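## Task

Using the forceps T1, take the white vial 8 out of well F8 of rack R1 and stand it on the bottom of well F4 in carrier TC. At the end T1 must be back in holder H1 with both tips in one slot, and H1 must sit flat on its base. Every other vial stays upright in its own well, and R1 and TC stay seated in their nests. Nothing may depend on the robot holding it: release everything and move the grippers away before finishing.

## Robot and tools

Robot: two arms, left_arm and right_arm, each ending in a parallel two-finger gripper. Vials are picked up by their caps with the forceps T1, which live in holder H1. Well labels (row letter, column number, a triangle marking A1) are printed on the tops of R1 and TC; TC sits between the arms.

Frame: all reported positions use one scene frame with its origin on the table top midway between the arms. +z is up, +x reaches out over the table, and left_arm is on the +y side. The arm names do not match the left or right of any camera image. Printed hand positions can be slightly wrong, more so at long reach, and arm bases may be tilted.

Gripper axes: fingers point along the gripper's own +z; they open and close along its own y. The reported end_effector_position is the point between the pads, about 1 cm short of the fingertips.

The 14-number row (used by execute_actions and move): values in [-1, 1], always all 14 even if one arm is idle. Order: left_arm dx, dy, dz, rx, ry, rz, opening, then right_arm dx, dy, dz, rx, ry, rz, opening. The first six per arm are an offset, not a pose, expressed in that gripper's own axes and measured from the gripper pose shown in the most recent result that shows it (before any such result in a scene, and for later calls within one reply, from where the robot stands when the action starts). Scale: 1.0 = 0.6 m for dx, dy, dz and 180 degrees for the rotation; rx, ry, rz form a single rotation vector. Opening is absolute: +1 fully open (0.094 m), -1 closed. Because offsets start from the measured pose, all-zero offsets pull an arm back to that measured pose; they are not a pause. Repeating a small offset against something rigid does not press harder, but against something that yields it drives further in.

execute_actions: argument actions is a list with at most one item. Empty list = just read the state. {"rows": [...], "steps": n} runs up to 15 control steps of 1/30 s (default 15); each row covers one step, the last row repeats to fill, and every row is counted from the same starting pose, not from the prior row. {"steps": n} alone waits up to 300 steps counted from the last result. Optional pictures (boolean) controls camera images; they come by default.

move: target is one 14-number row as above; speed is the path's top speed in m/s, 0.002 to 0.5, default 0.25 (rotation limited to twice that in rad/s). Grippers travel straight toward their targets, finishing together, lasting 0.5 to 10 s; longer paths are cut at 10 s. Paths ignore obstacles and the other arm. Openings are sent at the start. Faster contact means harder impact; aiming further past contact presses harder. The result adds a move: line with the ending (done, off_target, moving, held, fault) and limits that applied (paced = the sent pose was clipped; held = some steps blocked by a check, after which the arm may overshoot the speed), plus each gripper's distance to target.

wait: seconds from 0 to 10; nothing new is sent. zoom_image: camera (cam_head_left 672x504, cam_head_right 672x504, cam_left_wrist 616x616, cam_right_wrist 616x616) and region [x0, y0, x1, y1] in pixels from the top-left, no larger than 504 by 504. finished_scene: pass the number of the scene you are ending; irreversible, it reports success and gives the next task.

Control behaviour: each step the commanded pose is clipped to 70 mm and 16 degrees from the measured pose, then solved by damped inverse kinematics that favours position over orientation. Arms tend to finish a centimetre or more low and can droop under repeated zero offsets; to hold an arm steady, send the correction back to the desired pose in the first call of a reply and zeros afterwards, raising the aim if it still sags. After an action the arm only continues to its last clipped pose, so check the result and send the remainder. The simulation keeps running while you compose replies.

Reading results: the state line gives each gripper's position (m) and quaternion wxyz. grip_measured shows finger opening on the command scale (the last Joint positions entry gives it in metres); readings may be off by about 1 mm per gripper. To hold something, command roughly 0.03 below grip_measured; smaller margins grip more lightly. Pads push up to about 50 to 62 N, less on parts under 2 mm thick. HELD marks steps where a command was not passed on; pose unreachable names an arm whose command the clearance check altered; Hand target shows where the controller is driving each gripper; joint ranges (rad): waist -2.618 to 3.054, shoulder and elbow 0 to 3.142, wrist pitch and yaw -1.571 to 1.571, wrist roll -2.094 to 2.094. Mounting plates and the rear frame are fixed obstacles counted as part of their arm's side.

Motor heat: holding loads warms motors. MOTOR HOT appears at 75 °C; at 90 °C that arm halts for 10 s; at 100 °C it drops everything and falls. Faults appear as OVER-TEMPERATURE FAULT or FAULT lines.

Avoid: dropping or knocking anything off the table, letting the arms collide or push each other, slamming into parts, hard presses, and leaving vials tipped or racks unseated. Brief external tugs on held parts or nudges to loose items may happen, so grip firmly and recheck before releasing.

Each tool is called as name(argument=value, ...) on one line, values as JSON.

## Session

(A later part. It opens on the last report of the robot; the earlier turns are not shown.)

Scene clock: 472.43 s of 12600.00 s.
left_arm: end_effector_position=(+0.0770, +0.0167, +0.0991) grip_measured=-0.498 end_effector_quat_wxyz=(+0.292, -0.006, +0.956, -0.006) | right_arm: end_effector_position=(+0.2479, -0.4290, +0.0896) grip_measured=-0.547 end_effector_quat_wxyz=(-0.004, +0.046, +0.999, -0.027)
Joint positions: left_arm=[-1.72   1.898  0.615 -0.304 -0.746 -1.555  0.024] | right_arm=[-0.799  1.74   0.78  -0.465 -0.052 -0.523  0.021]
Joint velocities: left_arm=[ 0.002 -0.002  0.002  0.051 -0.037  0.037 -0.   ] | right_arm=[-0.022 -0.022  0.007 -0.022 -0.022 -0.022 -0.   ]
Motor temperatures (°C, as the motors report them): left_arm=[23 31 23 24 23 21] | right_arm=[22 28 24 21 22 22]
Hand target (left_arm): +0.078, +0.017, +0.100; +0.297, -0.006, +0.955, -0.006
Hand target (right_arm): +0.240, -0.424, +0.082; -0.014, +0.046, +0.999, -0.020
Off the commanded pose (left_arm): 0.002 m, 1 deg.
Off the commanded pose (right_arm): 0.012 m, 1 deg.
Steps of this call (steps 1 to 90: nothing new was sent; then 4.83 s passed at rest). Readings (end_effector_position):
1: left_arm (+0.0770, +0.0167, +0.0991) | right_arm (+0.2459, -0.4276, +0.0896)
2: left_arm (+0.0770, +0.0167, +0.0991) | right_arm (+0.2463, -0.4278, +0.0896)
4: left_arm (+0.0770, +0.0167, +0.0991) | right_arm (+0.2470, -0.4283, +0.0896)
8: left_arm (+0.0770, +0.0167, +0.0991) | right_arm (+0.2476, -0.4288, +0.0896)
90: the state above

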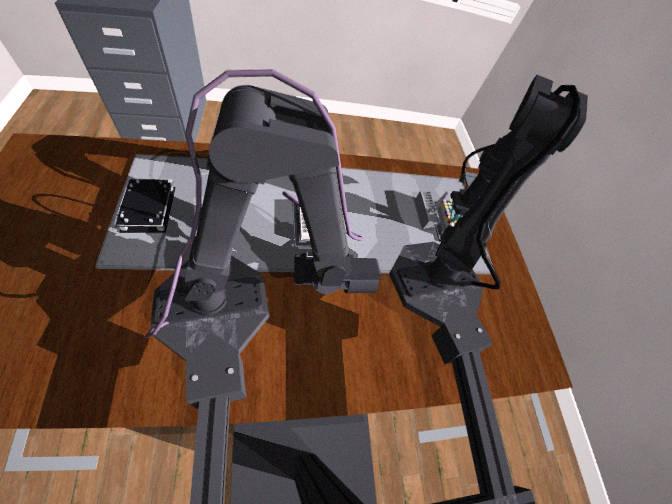

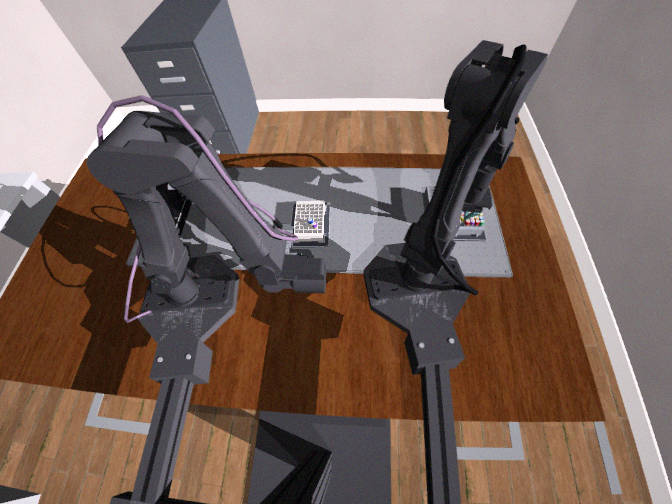

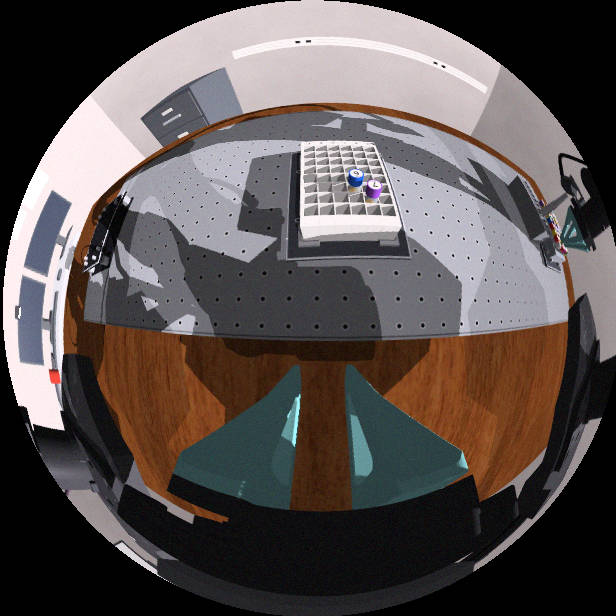

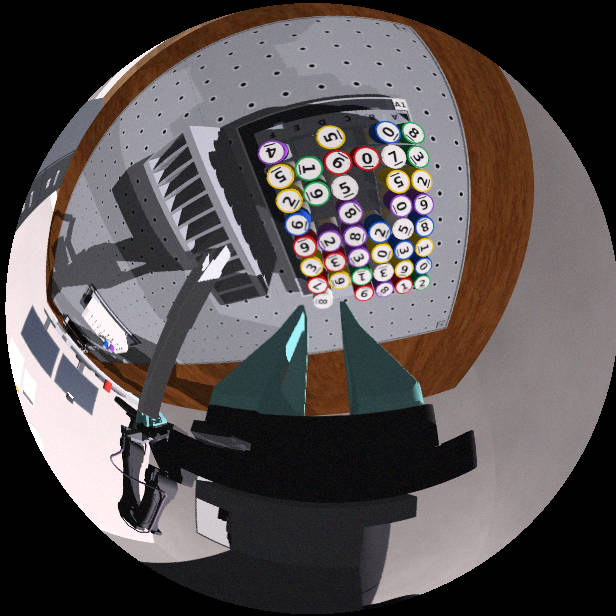

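execute_actions(actions=[{"rows": [
[-0.003,0,0,0,-0.0035,0,-0.5,0.01328,0.00667,0.01550,-0.00365,0.00633,0.00039,-0.55],
[-0.003,0,0,0,-0.0035,0,-0.5,0.01363,0.00676,0.01729,-0.00365,0.00633,0.00039,-0.55],
[-0.003,0,0,0,-0.0035,0,-0.5,0.01399,0.00686,0.01909,-0.00365,0.00633,0.00039,-0.55],
[-0.003,0,0,0,-0.0035,0,-0.5,0.01435,0.00695,0.02088,-0.00365,0.00633,0.00039,-0.55],
[-0.003,0,0,0,-0.0035,0,-0.5,0.01470,0.00705,0.02268,-0.00365,0.00633,0.00039,-0.55],
[-0.003,0,0,0,-0.0035,0,-0.5,0.01506,0.00715,0.02448,-0.00365,0.00633,0.00039,-0.55],
[-0.003,0,0,0,-0.0035,0,-0.5,0.01542,0.00724,0.02627,-0.00365,0.00633,0.00039,-0.55],
[-0.003,0,0,0,-0.0035,0,-0.5,0.01577,0.00734,0.02807,-0.00365,0.00633,0.00039,-0.55],
[-0.003,0,0,0,-0.0035,0,-0.5,0.01613,0.00743,0.02986,-0.00365,0.00633,0.00039,-0.55],
[-0.003,0,0,0,-0.0035,0,-0.5,0.01649,0.00753,0.03166,-0.00365,0.00633,0.00039,-0.55],
[-0.003,0,0,0,-0.0035,0,-0.5,0.01684,0.00762,0.03345,-0.00365,0.00633,0.00039,-0.55],
[-0.003,0,0,0,-0.0035,0,-0.5,0.01720,0.00772,0.03525,-0.00365,0.00633,0.00039,-0.55]
], "steps": 15}], pictures=false)

wait(seconds=0.6)

zoom_image(camera="cam_right_wrist", region=[270, 250, 380, 360])

zoom_image(camera="cam_head_left", region=[410, 150, 500, 240])

Scene clock: 551.57 s of 12600.00 s.
left_arm: end_effector_position=(+0.0770, +0.0167, +0.0991) grip_measured=-0.498 end_effector_quat_wxyz=(+0.292, -0.006, +0.956, -0.006) | right_arm: end_effector_position=(+0.2437, -0.4276, +0.0771) grip_measured=-0.547 end_effector_quat_wxyz=(-0.007, +0.046, +0.999, -0.025)
Joint positions: left_arm=[-1.72   1.898  0.615 -0.304 -0.746 -1.555  0.024] | right_arm=[-0.799  1.777  0.757 -0.415 -0.052 -0.523  0.021]
Joint velocities: left_arm=[-0.007 -0.007 -0.002 -0.022 -0.037  0.037 -0.   ] | right_arm=[-0.027  0.076 -0.046  0.051 -0.081  0.051  0.   ]
Motor temperatures (°C, as the motors report them): left_arm=[23 31 23 24 23 21] | right_arm=[22 28 24 21 22 22]
Hand target (left_arm): +0.078, +0.017, +0.100; +0.297, -0.006, +0.955, -0.006
Hand target (right_arm): +0.238, -0.424, +0.069; -0.013, +0.046, +0.999, -0.020
Off the commanded pose (left_arm): 0.002 m, 1 deg.
Off the commanded pose (right_arm): 0.011 m, 1 deg.
Steps of this call (steps 1 to 90: nothing new was sent; then 75.63 s passed at rest; steps 91 to 105: all 15 steps of this action). Readings (end_effector_position):
91: left_arm (+0.0770, +0.0167, +0.0991) | right_arm (+0.2481, -0.4291, +0.0896)
92: left_arm (+0.0770, +0.0167, +0.0991) | right_arm (+0.2483, -0.4293, +0.0896)
94: left_arm (+0.0770, +0.0167, +0.0991) | right_arm (+0.2494, -0.4300, +0.0897)
98: left_arm (+0.0770, +0.0167, +0.0991) | right_arm (+0.2507, -0.4313, +0.0869)
105: the state above

Scene clock: 552.17 s of 12600.00 s.
left_arm: end_effector_position=(+0.0770, +0.0167, +0.0991) grip_measured=-0.498 end_effector_quat_wxyz=(+0.292, -0.006, +0.956, -0.006) | right_arm: end_effector_position=(+0.2457, -0.4291, +0.0765) grip_measured=-0.547 end_effector_quat_wxyz=(-0.003, +0.045, +0.999, -0.027)
Joint positions: left_arm=[-1.72   1.898  0.615 -0.304 -0.746 -1.555  0.024] | right_arm=[-0.799  1.779  0.757 -0.402 -0.052 -0.523  0.021]
Joint velocities: left_arm=[ 0.002 -0.012  0.002 -0.095 -0.125  0.007 -0.001] | right_arm=[ 0.017 -0.007 -0.002 -0.081  0.007  0.007 -0.001]
Motor temperatures (°C, as the motors report them): left_arm=[23 31 23 24 23 21] | right_arm=[22 28 24 21 22 22]
Hand target (left_arm): +0.078, +0.017, +0.100; +0.297, -0.006, +0.955, -0.006
Hand target (right_arm): +0.238, -0.424, +0.069; -0.013, +0.046, +0.999, -0.020
Off the commanded pose (left_arm): 0.002 m, 1 deg.
Off the commanded pose (right_arm): 0.012 m, 1 deg.
Steps of this call (steps 1 to 18: nothing new was sent). Readings (end_effector_position):
1: left_arm (+0.0770, +0.0167, +0.0991) | right_arm (+0.2434, -0.4274, +0.0766)
2: left_arm (+0.0770, +0.0167, +0.0991) | right_arm (+0.2435, -0.4275, +0.0764)
4: left_arm (+0.0770, +0.0167, +0.0991) | right_arm (+0.2443, -0.4281, +0.0764)
8: left_arm (+0.0770, +0.0167, +0.0991) | right_arm (+0.2452, -0.4287, +0.0764)
18: the state above

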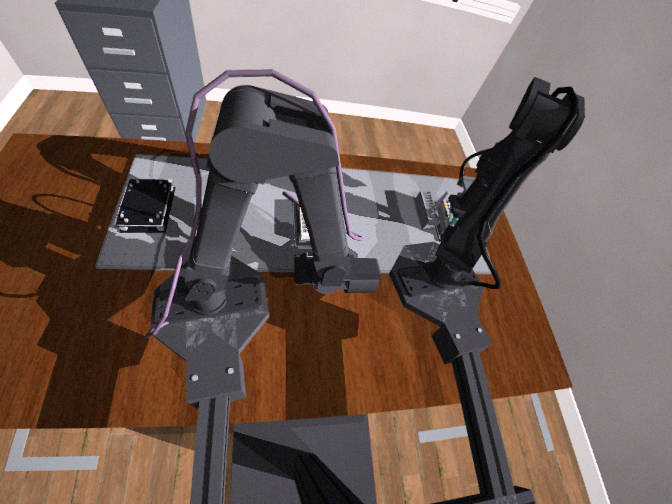

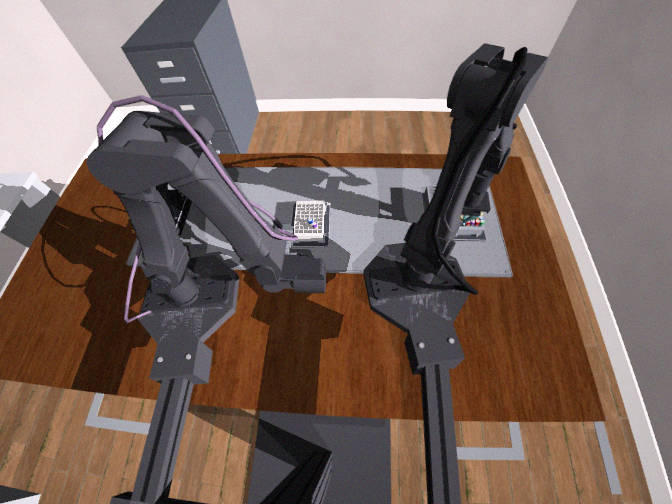

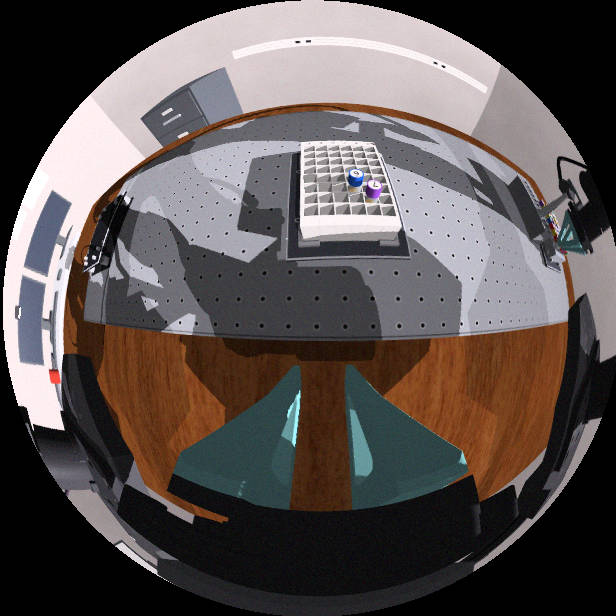

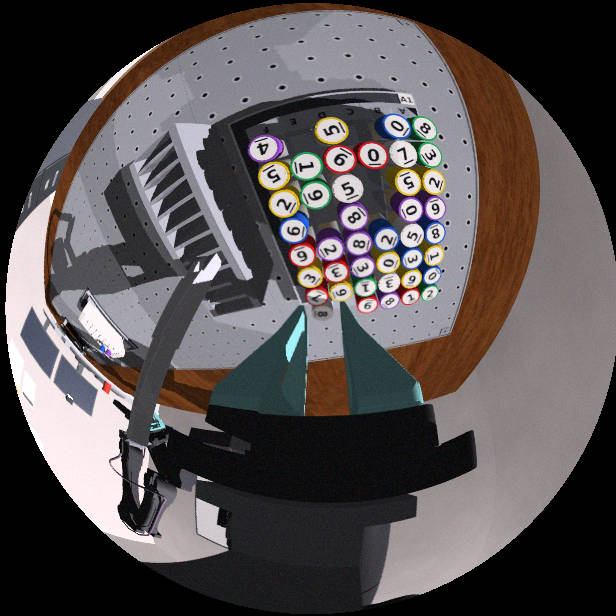

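Region (270, 250, 380, 360) of cam_right_wrist's 616x616 image, scaled by 4.582, with more detail than that image has.

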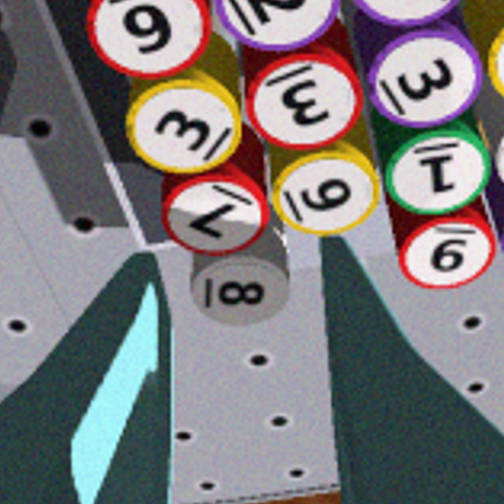

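Region (410, 150, 500, 240) of cam_head_left's 672x504 image, scaled by 5.600, with more detail than that image has.

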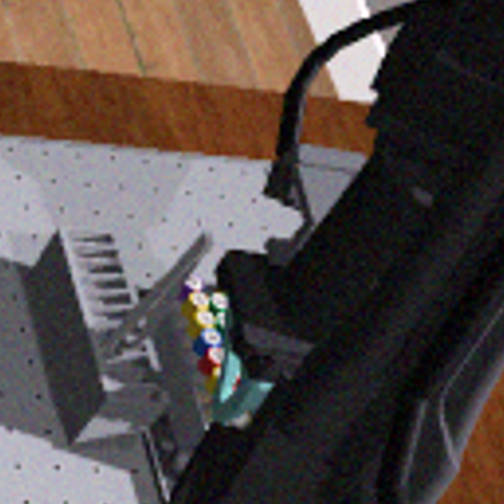

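execute_actions(actions=[])

Scene clock: 578.23 s of 12600.00 s.
left_arm: end_effector_position=(+0.0770, +0.0167, +0.0991) grip_measured=-0.498 end_effector_quat_wxyz=(+0.292, -0.006, +0.956, -0.006) | right_arm: end_effector_position=(+0.2458, -0.4291, +0.0765) grip_measured=-0.547 end_effector_quat_wxyz=(-0.003, +0.045, +0.999, -0.027)
Joint positions: left_arm=[-1.72   1.898  0.615 -0.304 -0.746 -1.555  0.024] | right_arm=[-0.799  1.779  0.757 -0.401 -0.052 -0.523  0.021]
Joint velocities: left_arm=[-0.007 -0.022  0.002 -0.081 -0.051 -0.037 -0.   ] | right_arm=[-0.002  0.012 -0.012  0.066  0.007 -0.007  0.   ]
Motor temperatures (°C, as the motors report them): left_arm=[23 31 23 24 23 21] | right_arm=[22 28 24 21 22 22]
Hand target (left_arm): +0.078, +0.017, +0.100; +0.297, -0.006, +0.955, -0.006
Hand target (right_arm): +0.238, -0.424, +0.069; -0.013, +0.046, +0.999, -0.020
Off the commanded pose (left_arm): 0.002 m, 1 deg.
Off the commanded pose (right_arm): 0.012 m, 1 deg.
Steps of this call (steps 1 to 90: nothing new was sent; then 23.07 s passed at rest). Readings (end_effector_position):
1: left_arm (+0.0770, +0.0167, +0.0991) | right_arm (+0.2458, -0.4291, +0.0765)
2: left_arm (+0.0770, +0.0167, +0.0991) | right_arm (+0.2458, -0.4291, +0.0765)
4: left_arm (+0.0770, +0.0167, +0.0991) | right_arm (+0.2458, -0.4291, +0.0765)
8: left_arm (+0.0770, +0.0167, +0.0991) | right_arm (+0.2458, -0.4291, +0.0765)
90: the state above

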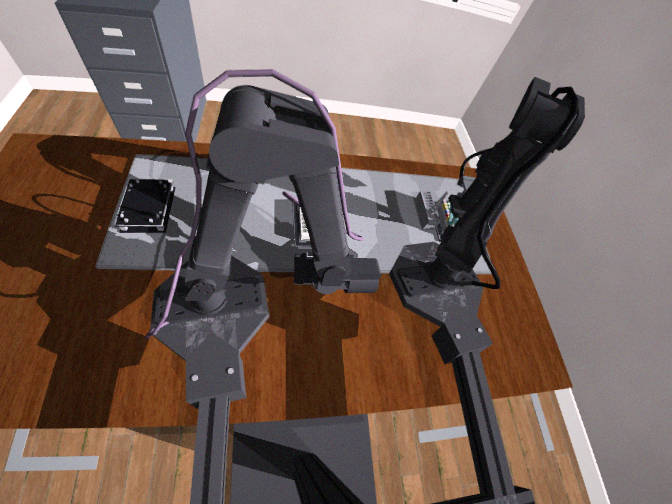

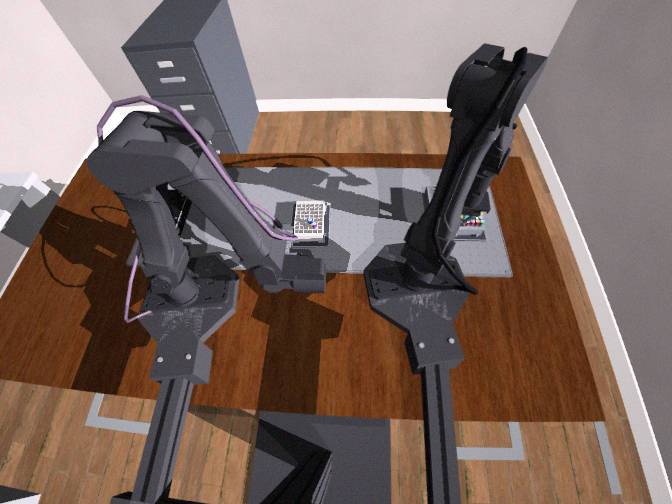

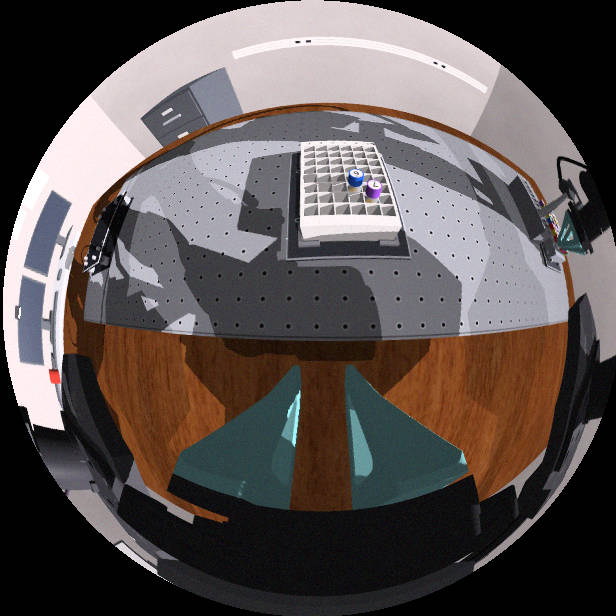

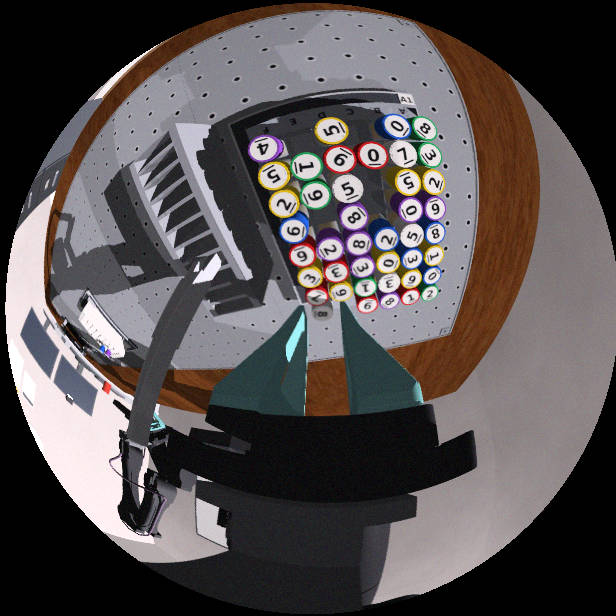

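zoom_image(camera="cam_right_wrist", region=[270, 250, 380, 360])

Region (270, 250, 380, 360) of cam_right_wrist's 616x616 image, scaled by 4.582, with more detail than that image has.

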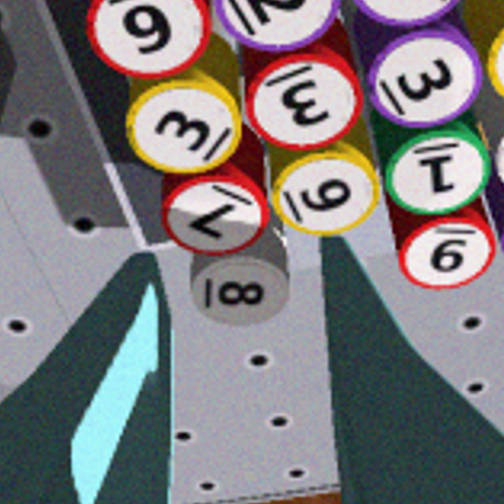

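execute_actions(actions=[{"rows": [[-0.003,0,0,0,-0.0035,0,-0.5, 0.01294,0.00656,0.01412,-0.00365,0.00633,0.00039,-0.55],[-0.003,0,0,0,-0.0035,0,-0.5, 0.01296,0.00654,0.01453,-0.00365,0.00633,0.00039,-0.55],[-0.003,0,0,0,-0.0035,0,-0.5, 0.01298,0.00653,0.01495,-0.00365,0.00633,0.00039,-0.55],[-0.003,0,0,0,-0.0035,0,-0.5, 0.01300,0.00651,0.01536,-0.00365,0.00633,0.00039,-0.55],[-0.003,0,0,0,-0.0035,0,-0.5, 0.01302,0.00650,0.01578,-0.00365,0.00633,0.00039,-0.55],[-0.003,0,0,0,-0.0035,0,-0.5, 0.01303,0.00648,0.01620,-0.00365,0.00633,0.00039,-0.55],[-0.003,0,0,0,-0.0035,0,-0.5, 0.01305,0.00647,0.01661,-0.00365,0.00633,0.00039,-0.55],[-0.003,0,0,0,-0.0035,0,-0.5, 0.01307,0.00645,0.01703,-0.00365,0.00633,0.00039,-0.55],[-0.003,0,0,0,-0.0035,0,-0.5, 0.01309,0.00644,0.01744,-0.00365,0.00633,0.00039,-0.55],[-0.003,0,0,0,-0.0035,0,-0.5, 0.01311,0.00642,0.01786,-0.00365,0.00633,0.00039,-0.55]], "steps": 15}], pictures=false)

wait(seconds=0.6)

zoom_image(camera="cam_right_wrist", region=[270, 250, 380, 360])

Scene clock: 613.13 s of 12600.00 s.
left_arm: end_effector_position=(+0.0770, +0.0167, +0.0991) grip_measured=-0.498 end_effector_quat_wxyz=(+0.292, -0.006, +0.956, -0.006) | right_arm: end_effector_position=(+0.2478, -0.4305, +0.0765) grip_measured=-0.547 end_effector_quat_wxyz=(+0.001, +0.045, +0.999, -0.030)
Joint positions: left_arm=[-1.72   1.898  0.615 -0.304 -0.746 -1.555  0.024] | right_arm=[-0.799  1.779  0.757 -0.391 -0.052 -0.523  0.021]
Joint velocities: left_arm=[ 0.007  0.017  0.002 -0.022 -0.066 -0.007  0.001] | right_arm=[ 0.017 -0.017  0.007  0.022 -0.037 -0.007 -0.001]
Motor temperatures (°C, as the motors report them): left_arm=[23 31 23 24 23 21] | right_arm=[22 28 24 21 22 22]
Hand target (left_arm): +0.078, +0.017, +0.100; +0.297, -0.006, +0.955, -0.006
Hand target (right_arm): +0.238, -0.425, +0.066; -0.012, +0.046, +0.999, -0.021
Off the commanded pose (left_arm): 0.002 m, 1 deg.
Off the commanded pose (right_arm): 0.016 m, 2 deg.
Steps of this call (steps 1 to 90: nothing new was sent; then 31.40 s passed at rest; steps 91 to 105: all 15 steps of this action). Readings (end_effector_position):
91: left_arm (+0.0770, +0.0167, +0.0991) | right_arm (+0.2458, -0.4292, +0.0765)
92: left_arm (+0.0770, +0.0167, +0.0991) | right_arm (+0.2460, -0.4293, +0.0765)
94: left_arm (+0.0770, +0.0167, +0.0991) | right_arm (+0.2464, -0.4296, +0.0765)
98: left_arm (+0.0770, +0.0167, +0.0991) | right_arm (+0.2472, -0.4302, +0.0765)
105: the state above

Scene clock: 613.73 s of 12600.00 s.
left_arm: end_effector_position=(+0.0770, +0.0167, +0.0991) grip_measured=-0.498 end_effector_quat_wxyz=(+0.292, -0.006, +0.956, -0.006) | right_arm: end_effector_position=(+0.2478, -0.4305, +0.0765) grip_measured=-0.547 end_effector_quat_wxyz=(+0.001, +0.045, +0.999, -0.030)
Joint positions: left_arm=[-1.72   1.898  0.615 -0.304 -0.746 -1.555  0.024] | right_arm=[-0.799  1.779  0.757 -0.391 -0.052 -0.523  0.021]
Joint velocities: left_arm=[ 0.007 -0.002 -0.007 -0.022  0.051 -0.022  0.001] | right_arm=[ 0.002  0.012 -0.002  0.066 -0.022  0.051 -0.001]
Motor temperatures (°C, as the motors report them): left_arm=[23 31 23 24 23 21] | right_arm=[22 28 24 21 22 22]
Hand target (left_arm): +0.078, +0.017, +0.100; +0.297, -0.006, +0.955, -0.006
Hand target (right_arm): +0.238, -0.425, +0.066; -0.012, +0.046, +0.999, -0.021
Off the commanded pose (left_arm): 0.002 m, 1 deg.
Off the commanded pose (right_arm): 0.016 m, 2 deg.
Steps of this call (steps 1 to 18: nothing new was sent). Readings (end_effector_position):
1: left_arm (+0.0770, +0.0167, +0.0991) | right_arm (+0.2478, -0.4305, +0.0765)
2: left_arm (+0.0770, +0.0167, +0.0991) | right_arm (+0.2478, -0.4305, +0.0765)
4: left_arm (+0.0770, +0.0167, +0.0991) | right_arm (+0.2478, -0.4305, +0.0765)
8: left_arm (+0.0770, +0.0167, +0.0991) | right_arm (+0.2478, -0.4305, +0.0765)
18: the state above

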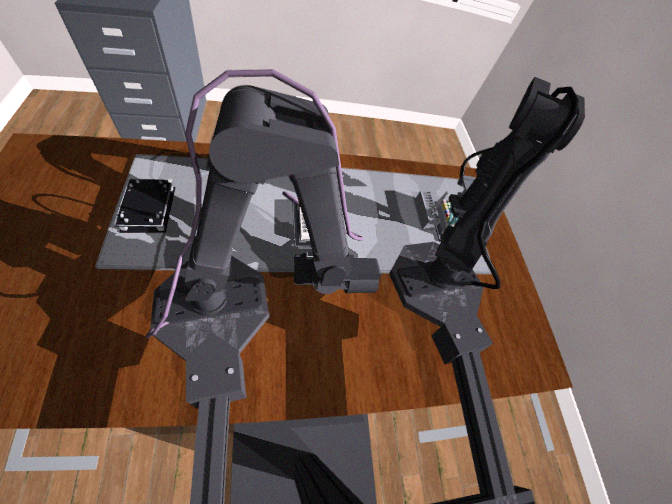

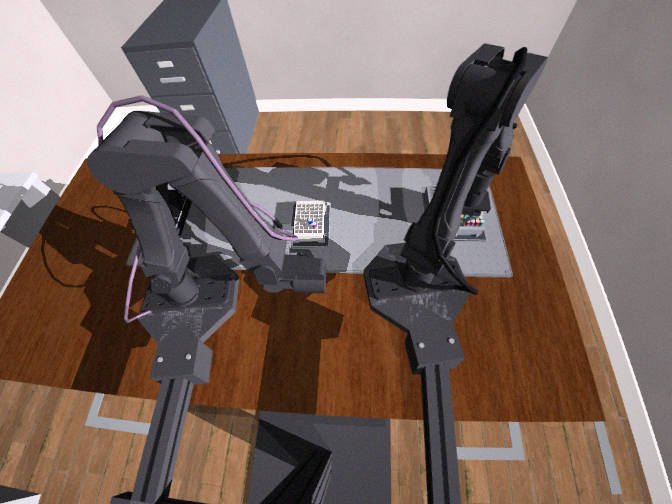

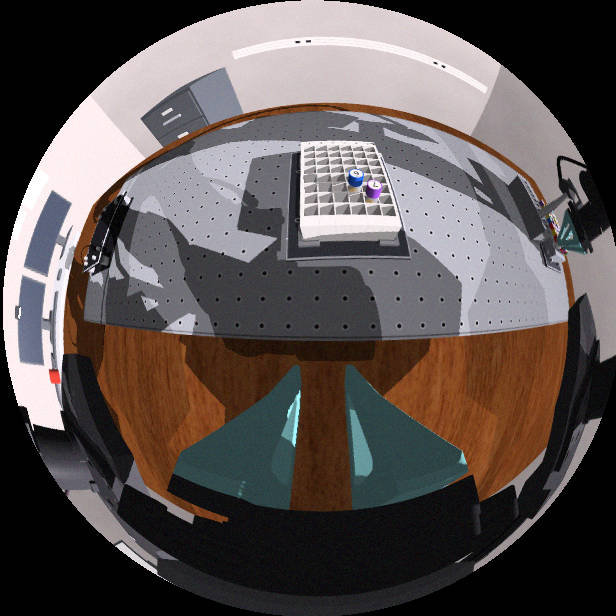

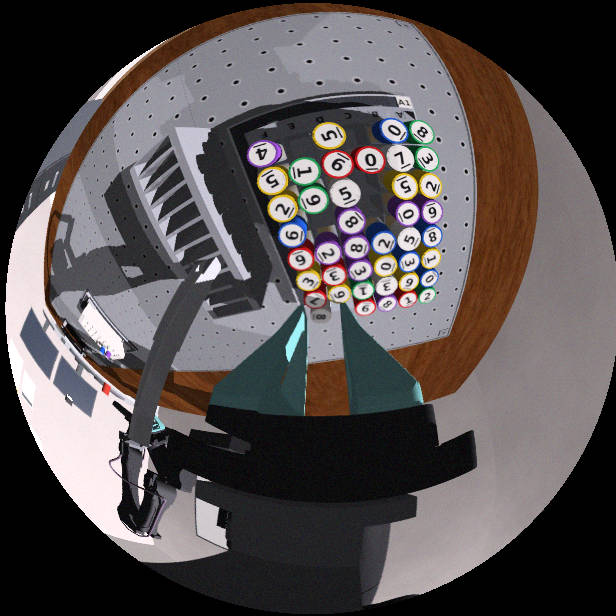

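Region (270, 250, 380, 360) of cam_right_wrist's 616x616 image, scaled by 4.582, with more detail than that image has.

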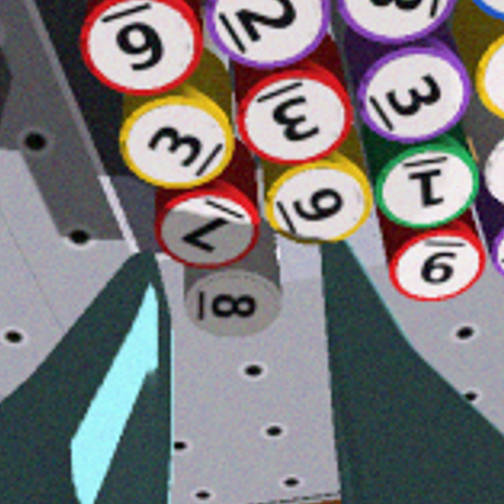

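execute_actions(actions=[{"rows": [[-0.003,0,0,0,-0.0035,0,-0.5, 0.01211,0.00623,0.01223,-0.00475,0.00826,0.00050,-0.55],[-0.003,0,0,0,-0.0035,0,-0.5, 0.01237,0.00635,0.01268,-0.00491,0.00854,0.00052,-0.55],[-0.003,0,0,0,-0.0035,0,-0.5, 0.01262,0.00647,0.01313,-0.00507,0.00881,0.00053,-0.55],[-0.003,0,0,0,-0.0035,0,-0.5, 0.01288,0.00659,0.01357,-0.00523,0.00909,0.00055,-0.55],[-0.003,0,0,0,-0.0035,0,-0.5, 0.01313,0.00671,0.01402,-0.00539,0.00936,0.00057,-0.55],[-0.003,0,0,0,-0.0035,0,-0.5, 0.01339,0.00683,0.01447,-0.00555,0.00964,0.00059,-0.55],[-0.003,0,0,0,-0.0035,0,-0.5, 0.01365,0.00695,0.01492,-0.00570,0.00991,0.00060,-0.55],[-0.003,0,0,0,-0.0035,0,-0.5, 0.01390,0.00707,0.01537,-0.00586,0.01019,0.00062,-0.55],[-0.003,0,0,0,-0.0035,0,-0.5, 0.01416,0.00719,0.01581,-0.00602,0.01046,0.00064,-0.55],[-0.003,0,0,0,-0.0035,0,-0.5, 0.01441,0.00731,0.01626,-0.00618,0.01074,0.00065,-0.55],[-0.003,0,0,0,-0.0035,0,-0.5, 0.01467,0.00743,0.01671,-0.00634,0.01101,0.00067,-0.55]], "steps": 15}], pictures=false)

wait(seconds=0.5)

zoom_image(camera="cam_right_wrist", region=[270, 250, 380, 360])

Scene clock: 672.30 s of 12600.00 s.
left_arm: end_effector_position=(+0.0770, +0.0167, +0.0991) grip_measured=-0.498 end_effector_quat_wxyz=(+0.292, -0.006, +0.956, -0.006) | right_arm: end_effector_position=(+0.2448, -0.4289, +0.0724) grip_measured=-0.547 end_effector_quat_wxyz=(-0.006, +0.046, +0.999, -0.026)
Joint positions: left_arm=[-1.72   1.898  0.615 -0.304 -0.746 -1.555  0.024] | right_arm=[-0.799  1.796  0.757 -0.391 -0.052 -0.523  0.021]
Joint velocities: left_arm=[ 0.007  0.002 -0.012  0.066 -0.007  0.081 -0.   ] | right_arm=[-0.017  0.002 -0.002  0.051 -0.081 -0.11  -0.001]
Motor temperatures (°C, as the motors report them): left_arm=[23 30 23 23 23 21] | right_arm=[22 27 24 21 22 22]
Hand target (left_arm): +0.078, +0.017, +0.100; +0.297, -0.006, +0.955, -0.006
Hand target (right_arm): +0.239, -0.426, +0.067; -0.015, +0.046, +0.999, -0.019
Off the commanded pose (left_arm): 0.002 m, 1 deg.
Off the commanded pose (right_arm): 0.009 m, 1 deg.
Steps of this call (steps 1 to 90: nothing new was sent; then 55.07 s passed at rest; steps 91 to 105: all 15 steps of this action). Readings (end_effector_position):
91: left_arm (+0.0770, +0.0167, +0.0991) | right_arm (+0.2478, -0.4305, +0.0765)
92: left_arm (+0.0770, +0.0167, +0.0991) | right_arm (+0.2478, -0.4305, +0.0765)
94: left_arm (+0.0770, +0.0167, +0.0991) | right_arm (+0.2478, -0.4305, +0.0765)
98: left_arm (+0.0770, +0.0167, +0.0991) | right_arm (+0.2478, -0.4305, +0.0765)
105: the state above

Scene clock: 672.80 s of 12600.00 s.
left_arm: end_effector_position=(+0.0770, +0.0167, +0.0991) grip_measured=-0.498 end_effector_quat_wxyz=(+0.292, -0.006, +0.956, -0.006) | right_arm: end_effector_position=(+0.2447, -0.4289, +0.0723) grip_measured=-0.547 end_effector_quat_wxyz=(-0.006, +0.046, +0.999, -0.025)
Joint positions: left_arm=[-1.72   1.898  0.615 -0.304 -0.746 -1.555  0.024] | right_arm=[-0.799  1.796  0.757 -0.391 -0.052 -0.523  0.021]
Joint velocities: left_arm=[ 0.002 -0.027 -0.022 -0.007  0.022  0.022  0.   ] | right_arm=[-0.002 -0.012 -0.007  0.022  0.007  0.022  0.   ]
Motor temperatures (°C, as the motors report them): left_arm=[23 30 23 23 23 21] | right_arm=[22 27 24 21 22 22]
Hand target (left_arm): +0.078, +0.017, +0.100; +0.297, -0.006, +0.955, -0.006
Hand target (right_arm): +0.239, -0.426, +0.066; -0.015, +0.046, +0.999, -0.019
Off the commanded pose (left_arm): 0.002 m, 1 deg.
Off the commanded pose (right_arm): 0.009 m, 1 deg.
Steps of this call (steps 1 to 15: nothing new was sent). Readings (end_effector_position):
1: left_arm (+0.0770, +0.0167, +0.0991) | right_arm (+0.2447, -0.4289, +0.0723)
2: left_arm (+0.0770, +0.0167, +0.0991) | right_arm (+0.2447, -0.4289, +0.0723)
4: left_arm (+0.0770, +0.0167, +0.0991) | right_arm (+0.2447, -0.4289, +0.0723)
8: left_arm (+0.0770, +0.0167, +0.0991) | right_arm (+0.2447, -0.4289, +0.0723)
15: the state above

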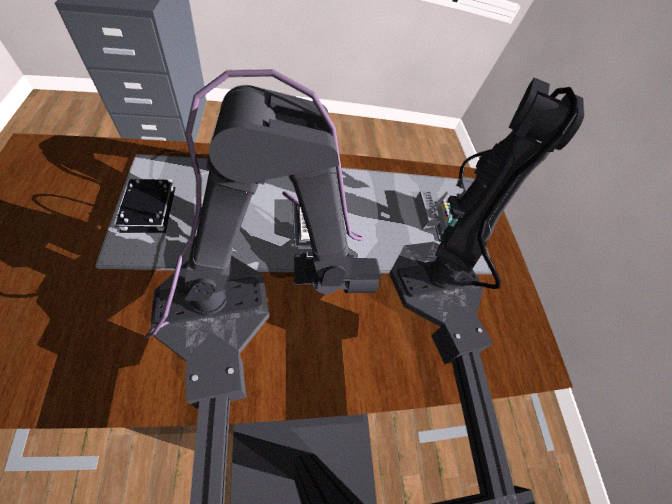

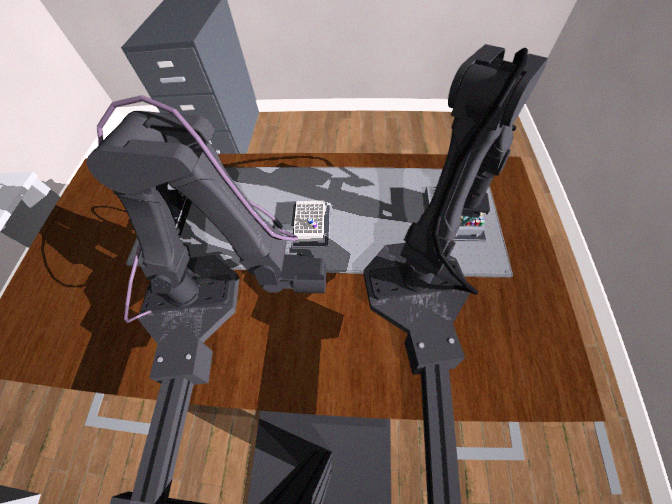

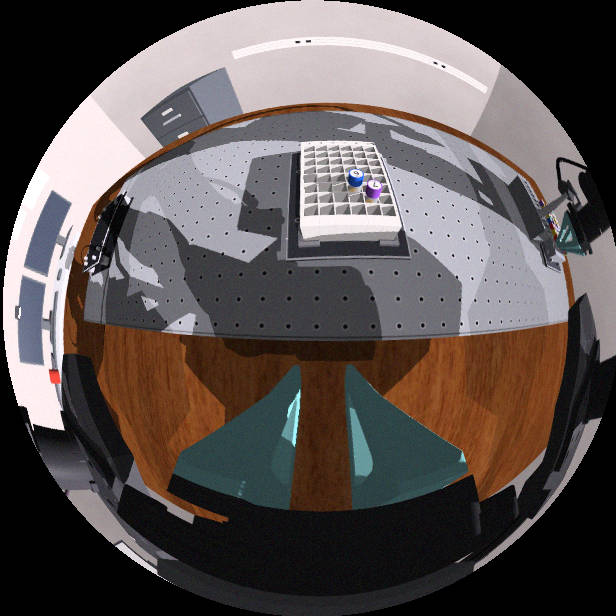

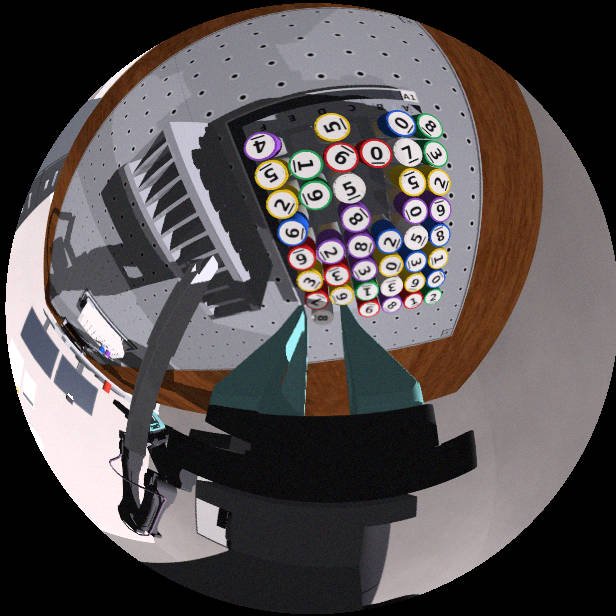

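Region (270, 250, 380, 360) of cam_right_wrist's 616x616 image, scaled by 4.582, with more detail than that image has.

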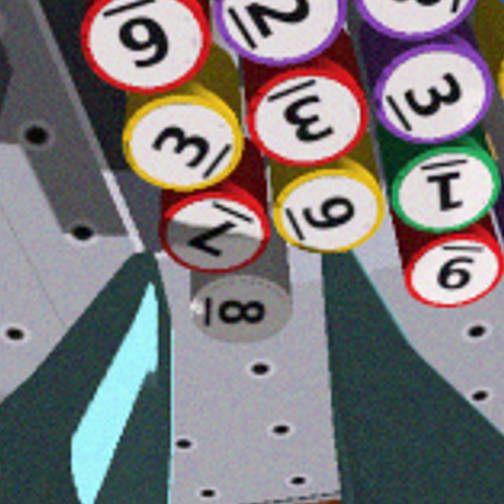

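execute_actions(actions=[{"rows": [[-0.003,0,0,0,-0.0035,0,-0.5, 0,0,0,0,0,0,-0.56],[-0.003,0,0,0,-0.0035,0,-0.5, 0,0,0,0,0,0,-0.57],[-0.003,0,0,0,-0.0035,0,-0.5, 0,0,0,0,0,0,-0.58],[-0.003,0,0,0,-0.0035,0,-0.5, 0,0,0,0,0,0,-0.59],[-0.003,0,0,0,-0.0035,0,-0.5, 0,0,0,0,0,0,-0.60],[-0.003,0,0,0,-0.0035,0,-0.5, 0,0,0,0,0,0,-0.61],[-0.003,0,0,0,-0.0035,0,-0.5, 0,0,0,0,0,0,-0.62],[-0.003,0,0,0,-0.0035,0,-0.5, 0,0,0,0,0,0,-0.63],[-0.003,0,0,0,-0.0035,0,-0.5, 0,0,0,0,0,0,-0.64],[-0.003,0,0,0,-0.0035,0,-0.5, 0,0,0,0,0,0,-0.65],[-0.003,0,0,0,-0.0035,0,-0.5, 0,0,0,0,0,0,-0.66],[-0.003,0,0,0,-0.0035,0,-0.5, 0,0,0,0,0,0,-0.67],[-0.003,0,0,0,-0.0035,0,-0.5, 0,0,0,0,0,0,-0.68],[-0.003,0,0,0,-0.0035,0,-0.5, 0,0,0,0,0,0,-0.69],[-0.003,0,0,0,-0.0035,0,-0.5, 0,0,0,0,0,0,-0.69]], "steps": 15}], pictures=false)

wait(seconds=0.4)

zoom_image(camera="cam_right_wrist", region=[270, 250, 380, 360])

Scene clock: 698.00 s of 12600.00 s.
left_arm: end_effector_position=(+0.0770, +0.0167, +0.0991) grip_measured=-0.498 end_effector_quat_wxyz=(+0.292, -0.006, +0.956, -0.006) | right_arm: end_effector_position=(+0.2447, -0.4289, +0.0723) grip_measured=-0.686 end_effector_quat_wxyz=(-0.006, +0.046, +0.999, -0.025)
Joint positions: left_arm=[-1.72   1.898  0.615 -0.304 -0.746 -1.555  0.024] | right_arm=[-0.799  1.796  0.757 -0.391 -0.052 -0.523  0.015]
Joint velocities: left_arm=[-0.002  0.017  0.012  0.022 -0.007  0.051  0.   ] | right_arm=[-0.007 -0.007 -0.022  0.095  0.066 -0.066 -0.002]
Motor temperatures (°C, as the motors report them): left_arm=[23 30 23 23 23 21] | right_arm=[22 27 24 21 22 22]
Hand target (left_arm): +0.078, +0.017, +0.100; +0.297, -0.006, +0.955, -0.006
Hand target (right_arm): +0.245, -0.429, +0.072; -0.006, +0.046, +0.999, -0.025
Off the commanded pose (left_arm): 0.002 m, 1 deg.
Off the commanded pose (right_arm): 0.000 m, 0 deg.
Steps of this call (steps 1 to 90: nothing new was sent; then 21.70 s passed at rest; steps 91 to 105: all 15 steps of this action). Readings (end_effector_position):
91: left_arm (+0.0770, +0.0167, +0.0991) | right_arm (+0.2447, -0.4289, +0.0723)
92: left_arm (+0.0770, +0.0167, +0.0991) | right_arm (+0.2447, -0.4289, +0.0723)
94: left_arm (+0.0770, +0.0167, +0.0991) | right_arm (+0.2447, -0.4289, +0.0723)
98: left_arm (+0.0770, +0.0167, +0.0991) | right_arm (+0.2447, -0.4289, +0.0723)
105: the state above

Scene clock: 698.40 s of 12600.00 s.
left_arm: end_effector_position=(+0.0770, +0.0167, +0.0991) grip_measured=-0.498 end_effector_quat_wxyz=(+0.292, -0.006, +0.956, -0.006) | right_arm: end_effector_position=(+0.2447, -0.4289, +0.0723) grip_measured=-0.687 end_effector_quat_wxyz=(-0.006, +0.046, +0.999, -0.025)
Joint positions: left_arm=[-1.72   1.898  0.615 -0.304 -0.746 -1.555  0.024] | right_arm=[-0.799  1.796  0.757 -0.391 -0.052 -0.523  0.015]
Joint velocities: left_arm=[-0.012 -0.007  0.017  0.066 -0.007  0.007 -0.001] | right_arm=[-0.007  0.007  0.022 -0.051  0.037 -0.051  0.   ]
Motor temperatures (°C, as the motors report them): left_arm=[23 30 23 23 23 21] | right_arm=[22 27 24 21 22 22]
Hand target (left_arm): +0.078, +0.017, +0.100; +0.297, -0.006, +0.955, -0.006
Hand target (right_arm): +0.245, -0.429, +0.072; -0.006, +0.046, +0.999, -0.025
Off the commanded pose (left_arm): 0.002 m, 1 deg.
Off the commanded pose (right_arm): 0.000 m, 0 deg.
Steps of this call (steps 1 to 12: nothing new was sent). Readings (end_effector_position):
1: left_arm (+0.0770, +0.0167, +0.0991) | right_arm (+0.2447, -0.4289, +0.0723)
2: left_arm (+0.0770, +0.0167, +0.0991) | right_arm (+0.2447, -0.4289, +0.0723)
4: left_arm (+0.0770, +0.0167, +0.0991) | right_arm (+0.2447, -0.4289, +0.0723)
8: left_arm (+0.0770, +0.0167, +0.0991) | right_arm (+0.2447, -0.4289, +0.0723)
12: the state above

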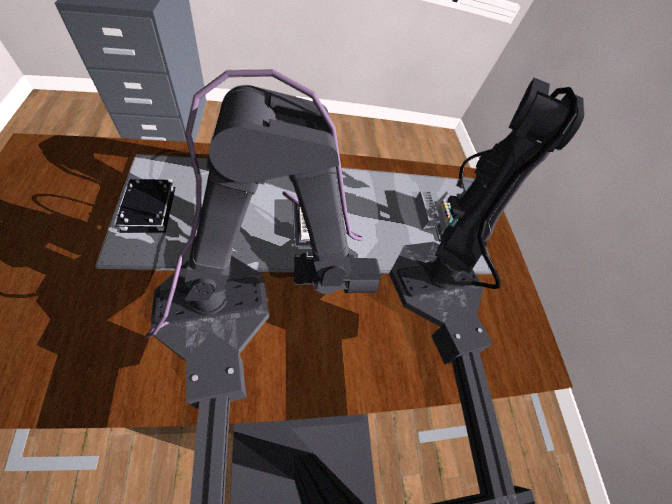

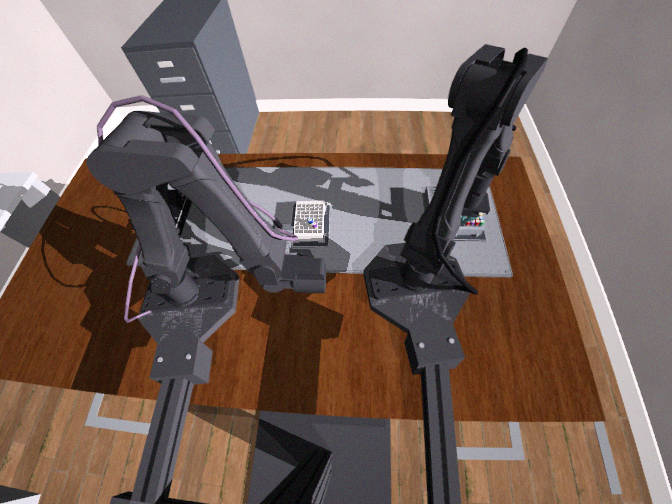

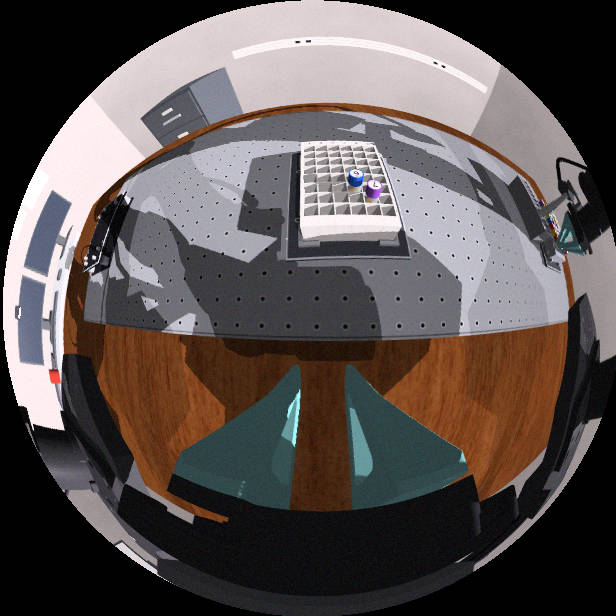

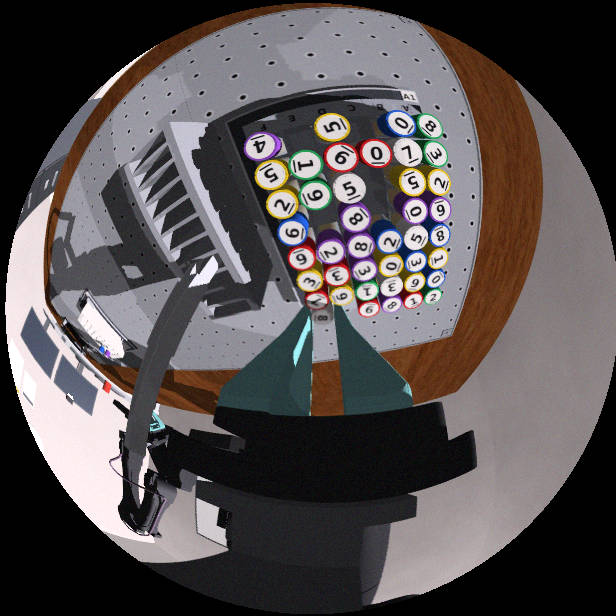

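Region (270, 250, 380, 360) of cam_right_wrist's 616x616 image, scaled by 4.582, with more detail than that image has.

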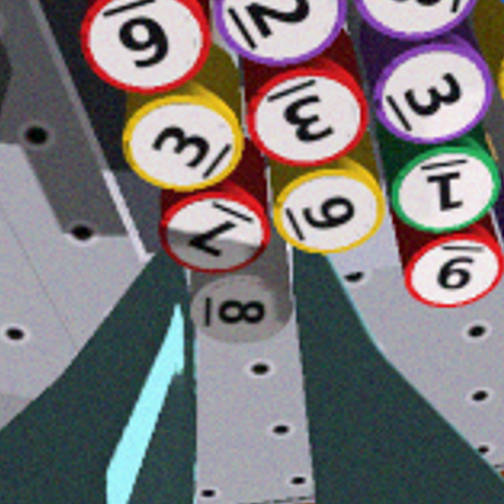

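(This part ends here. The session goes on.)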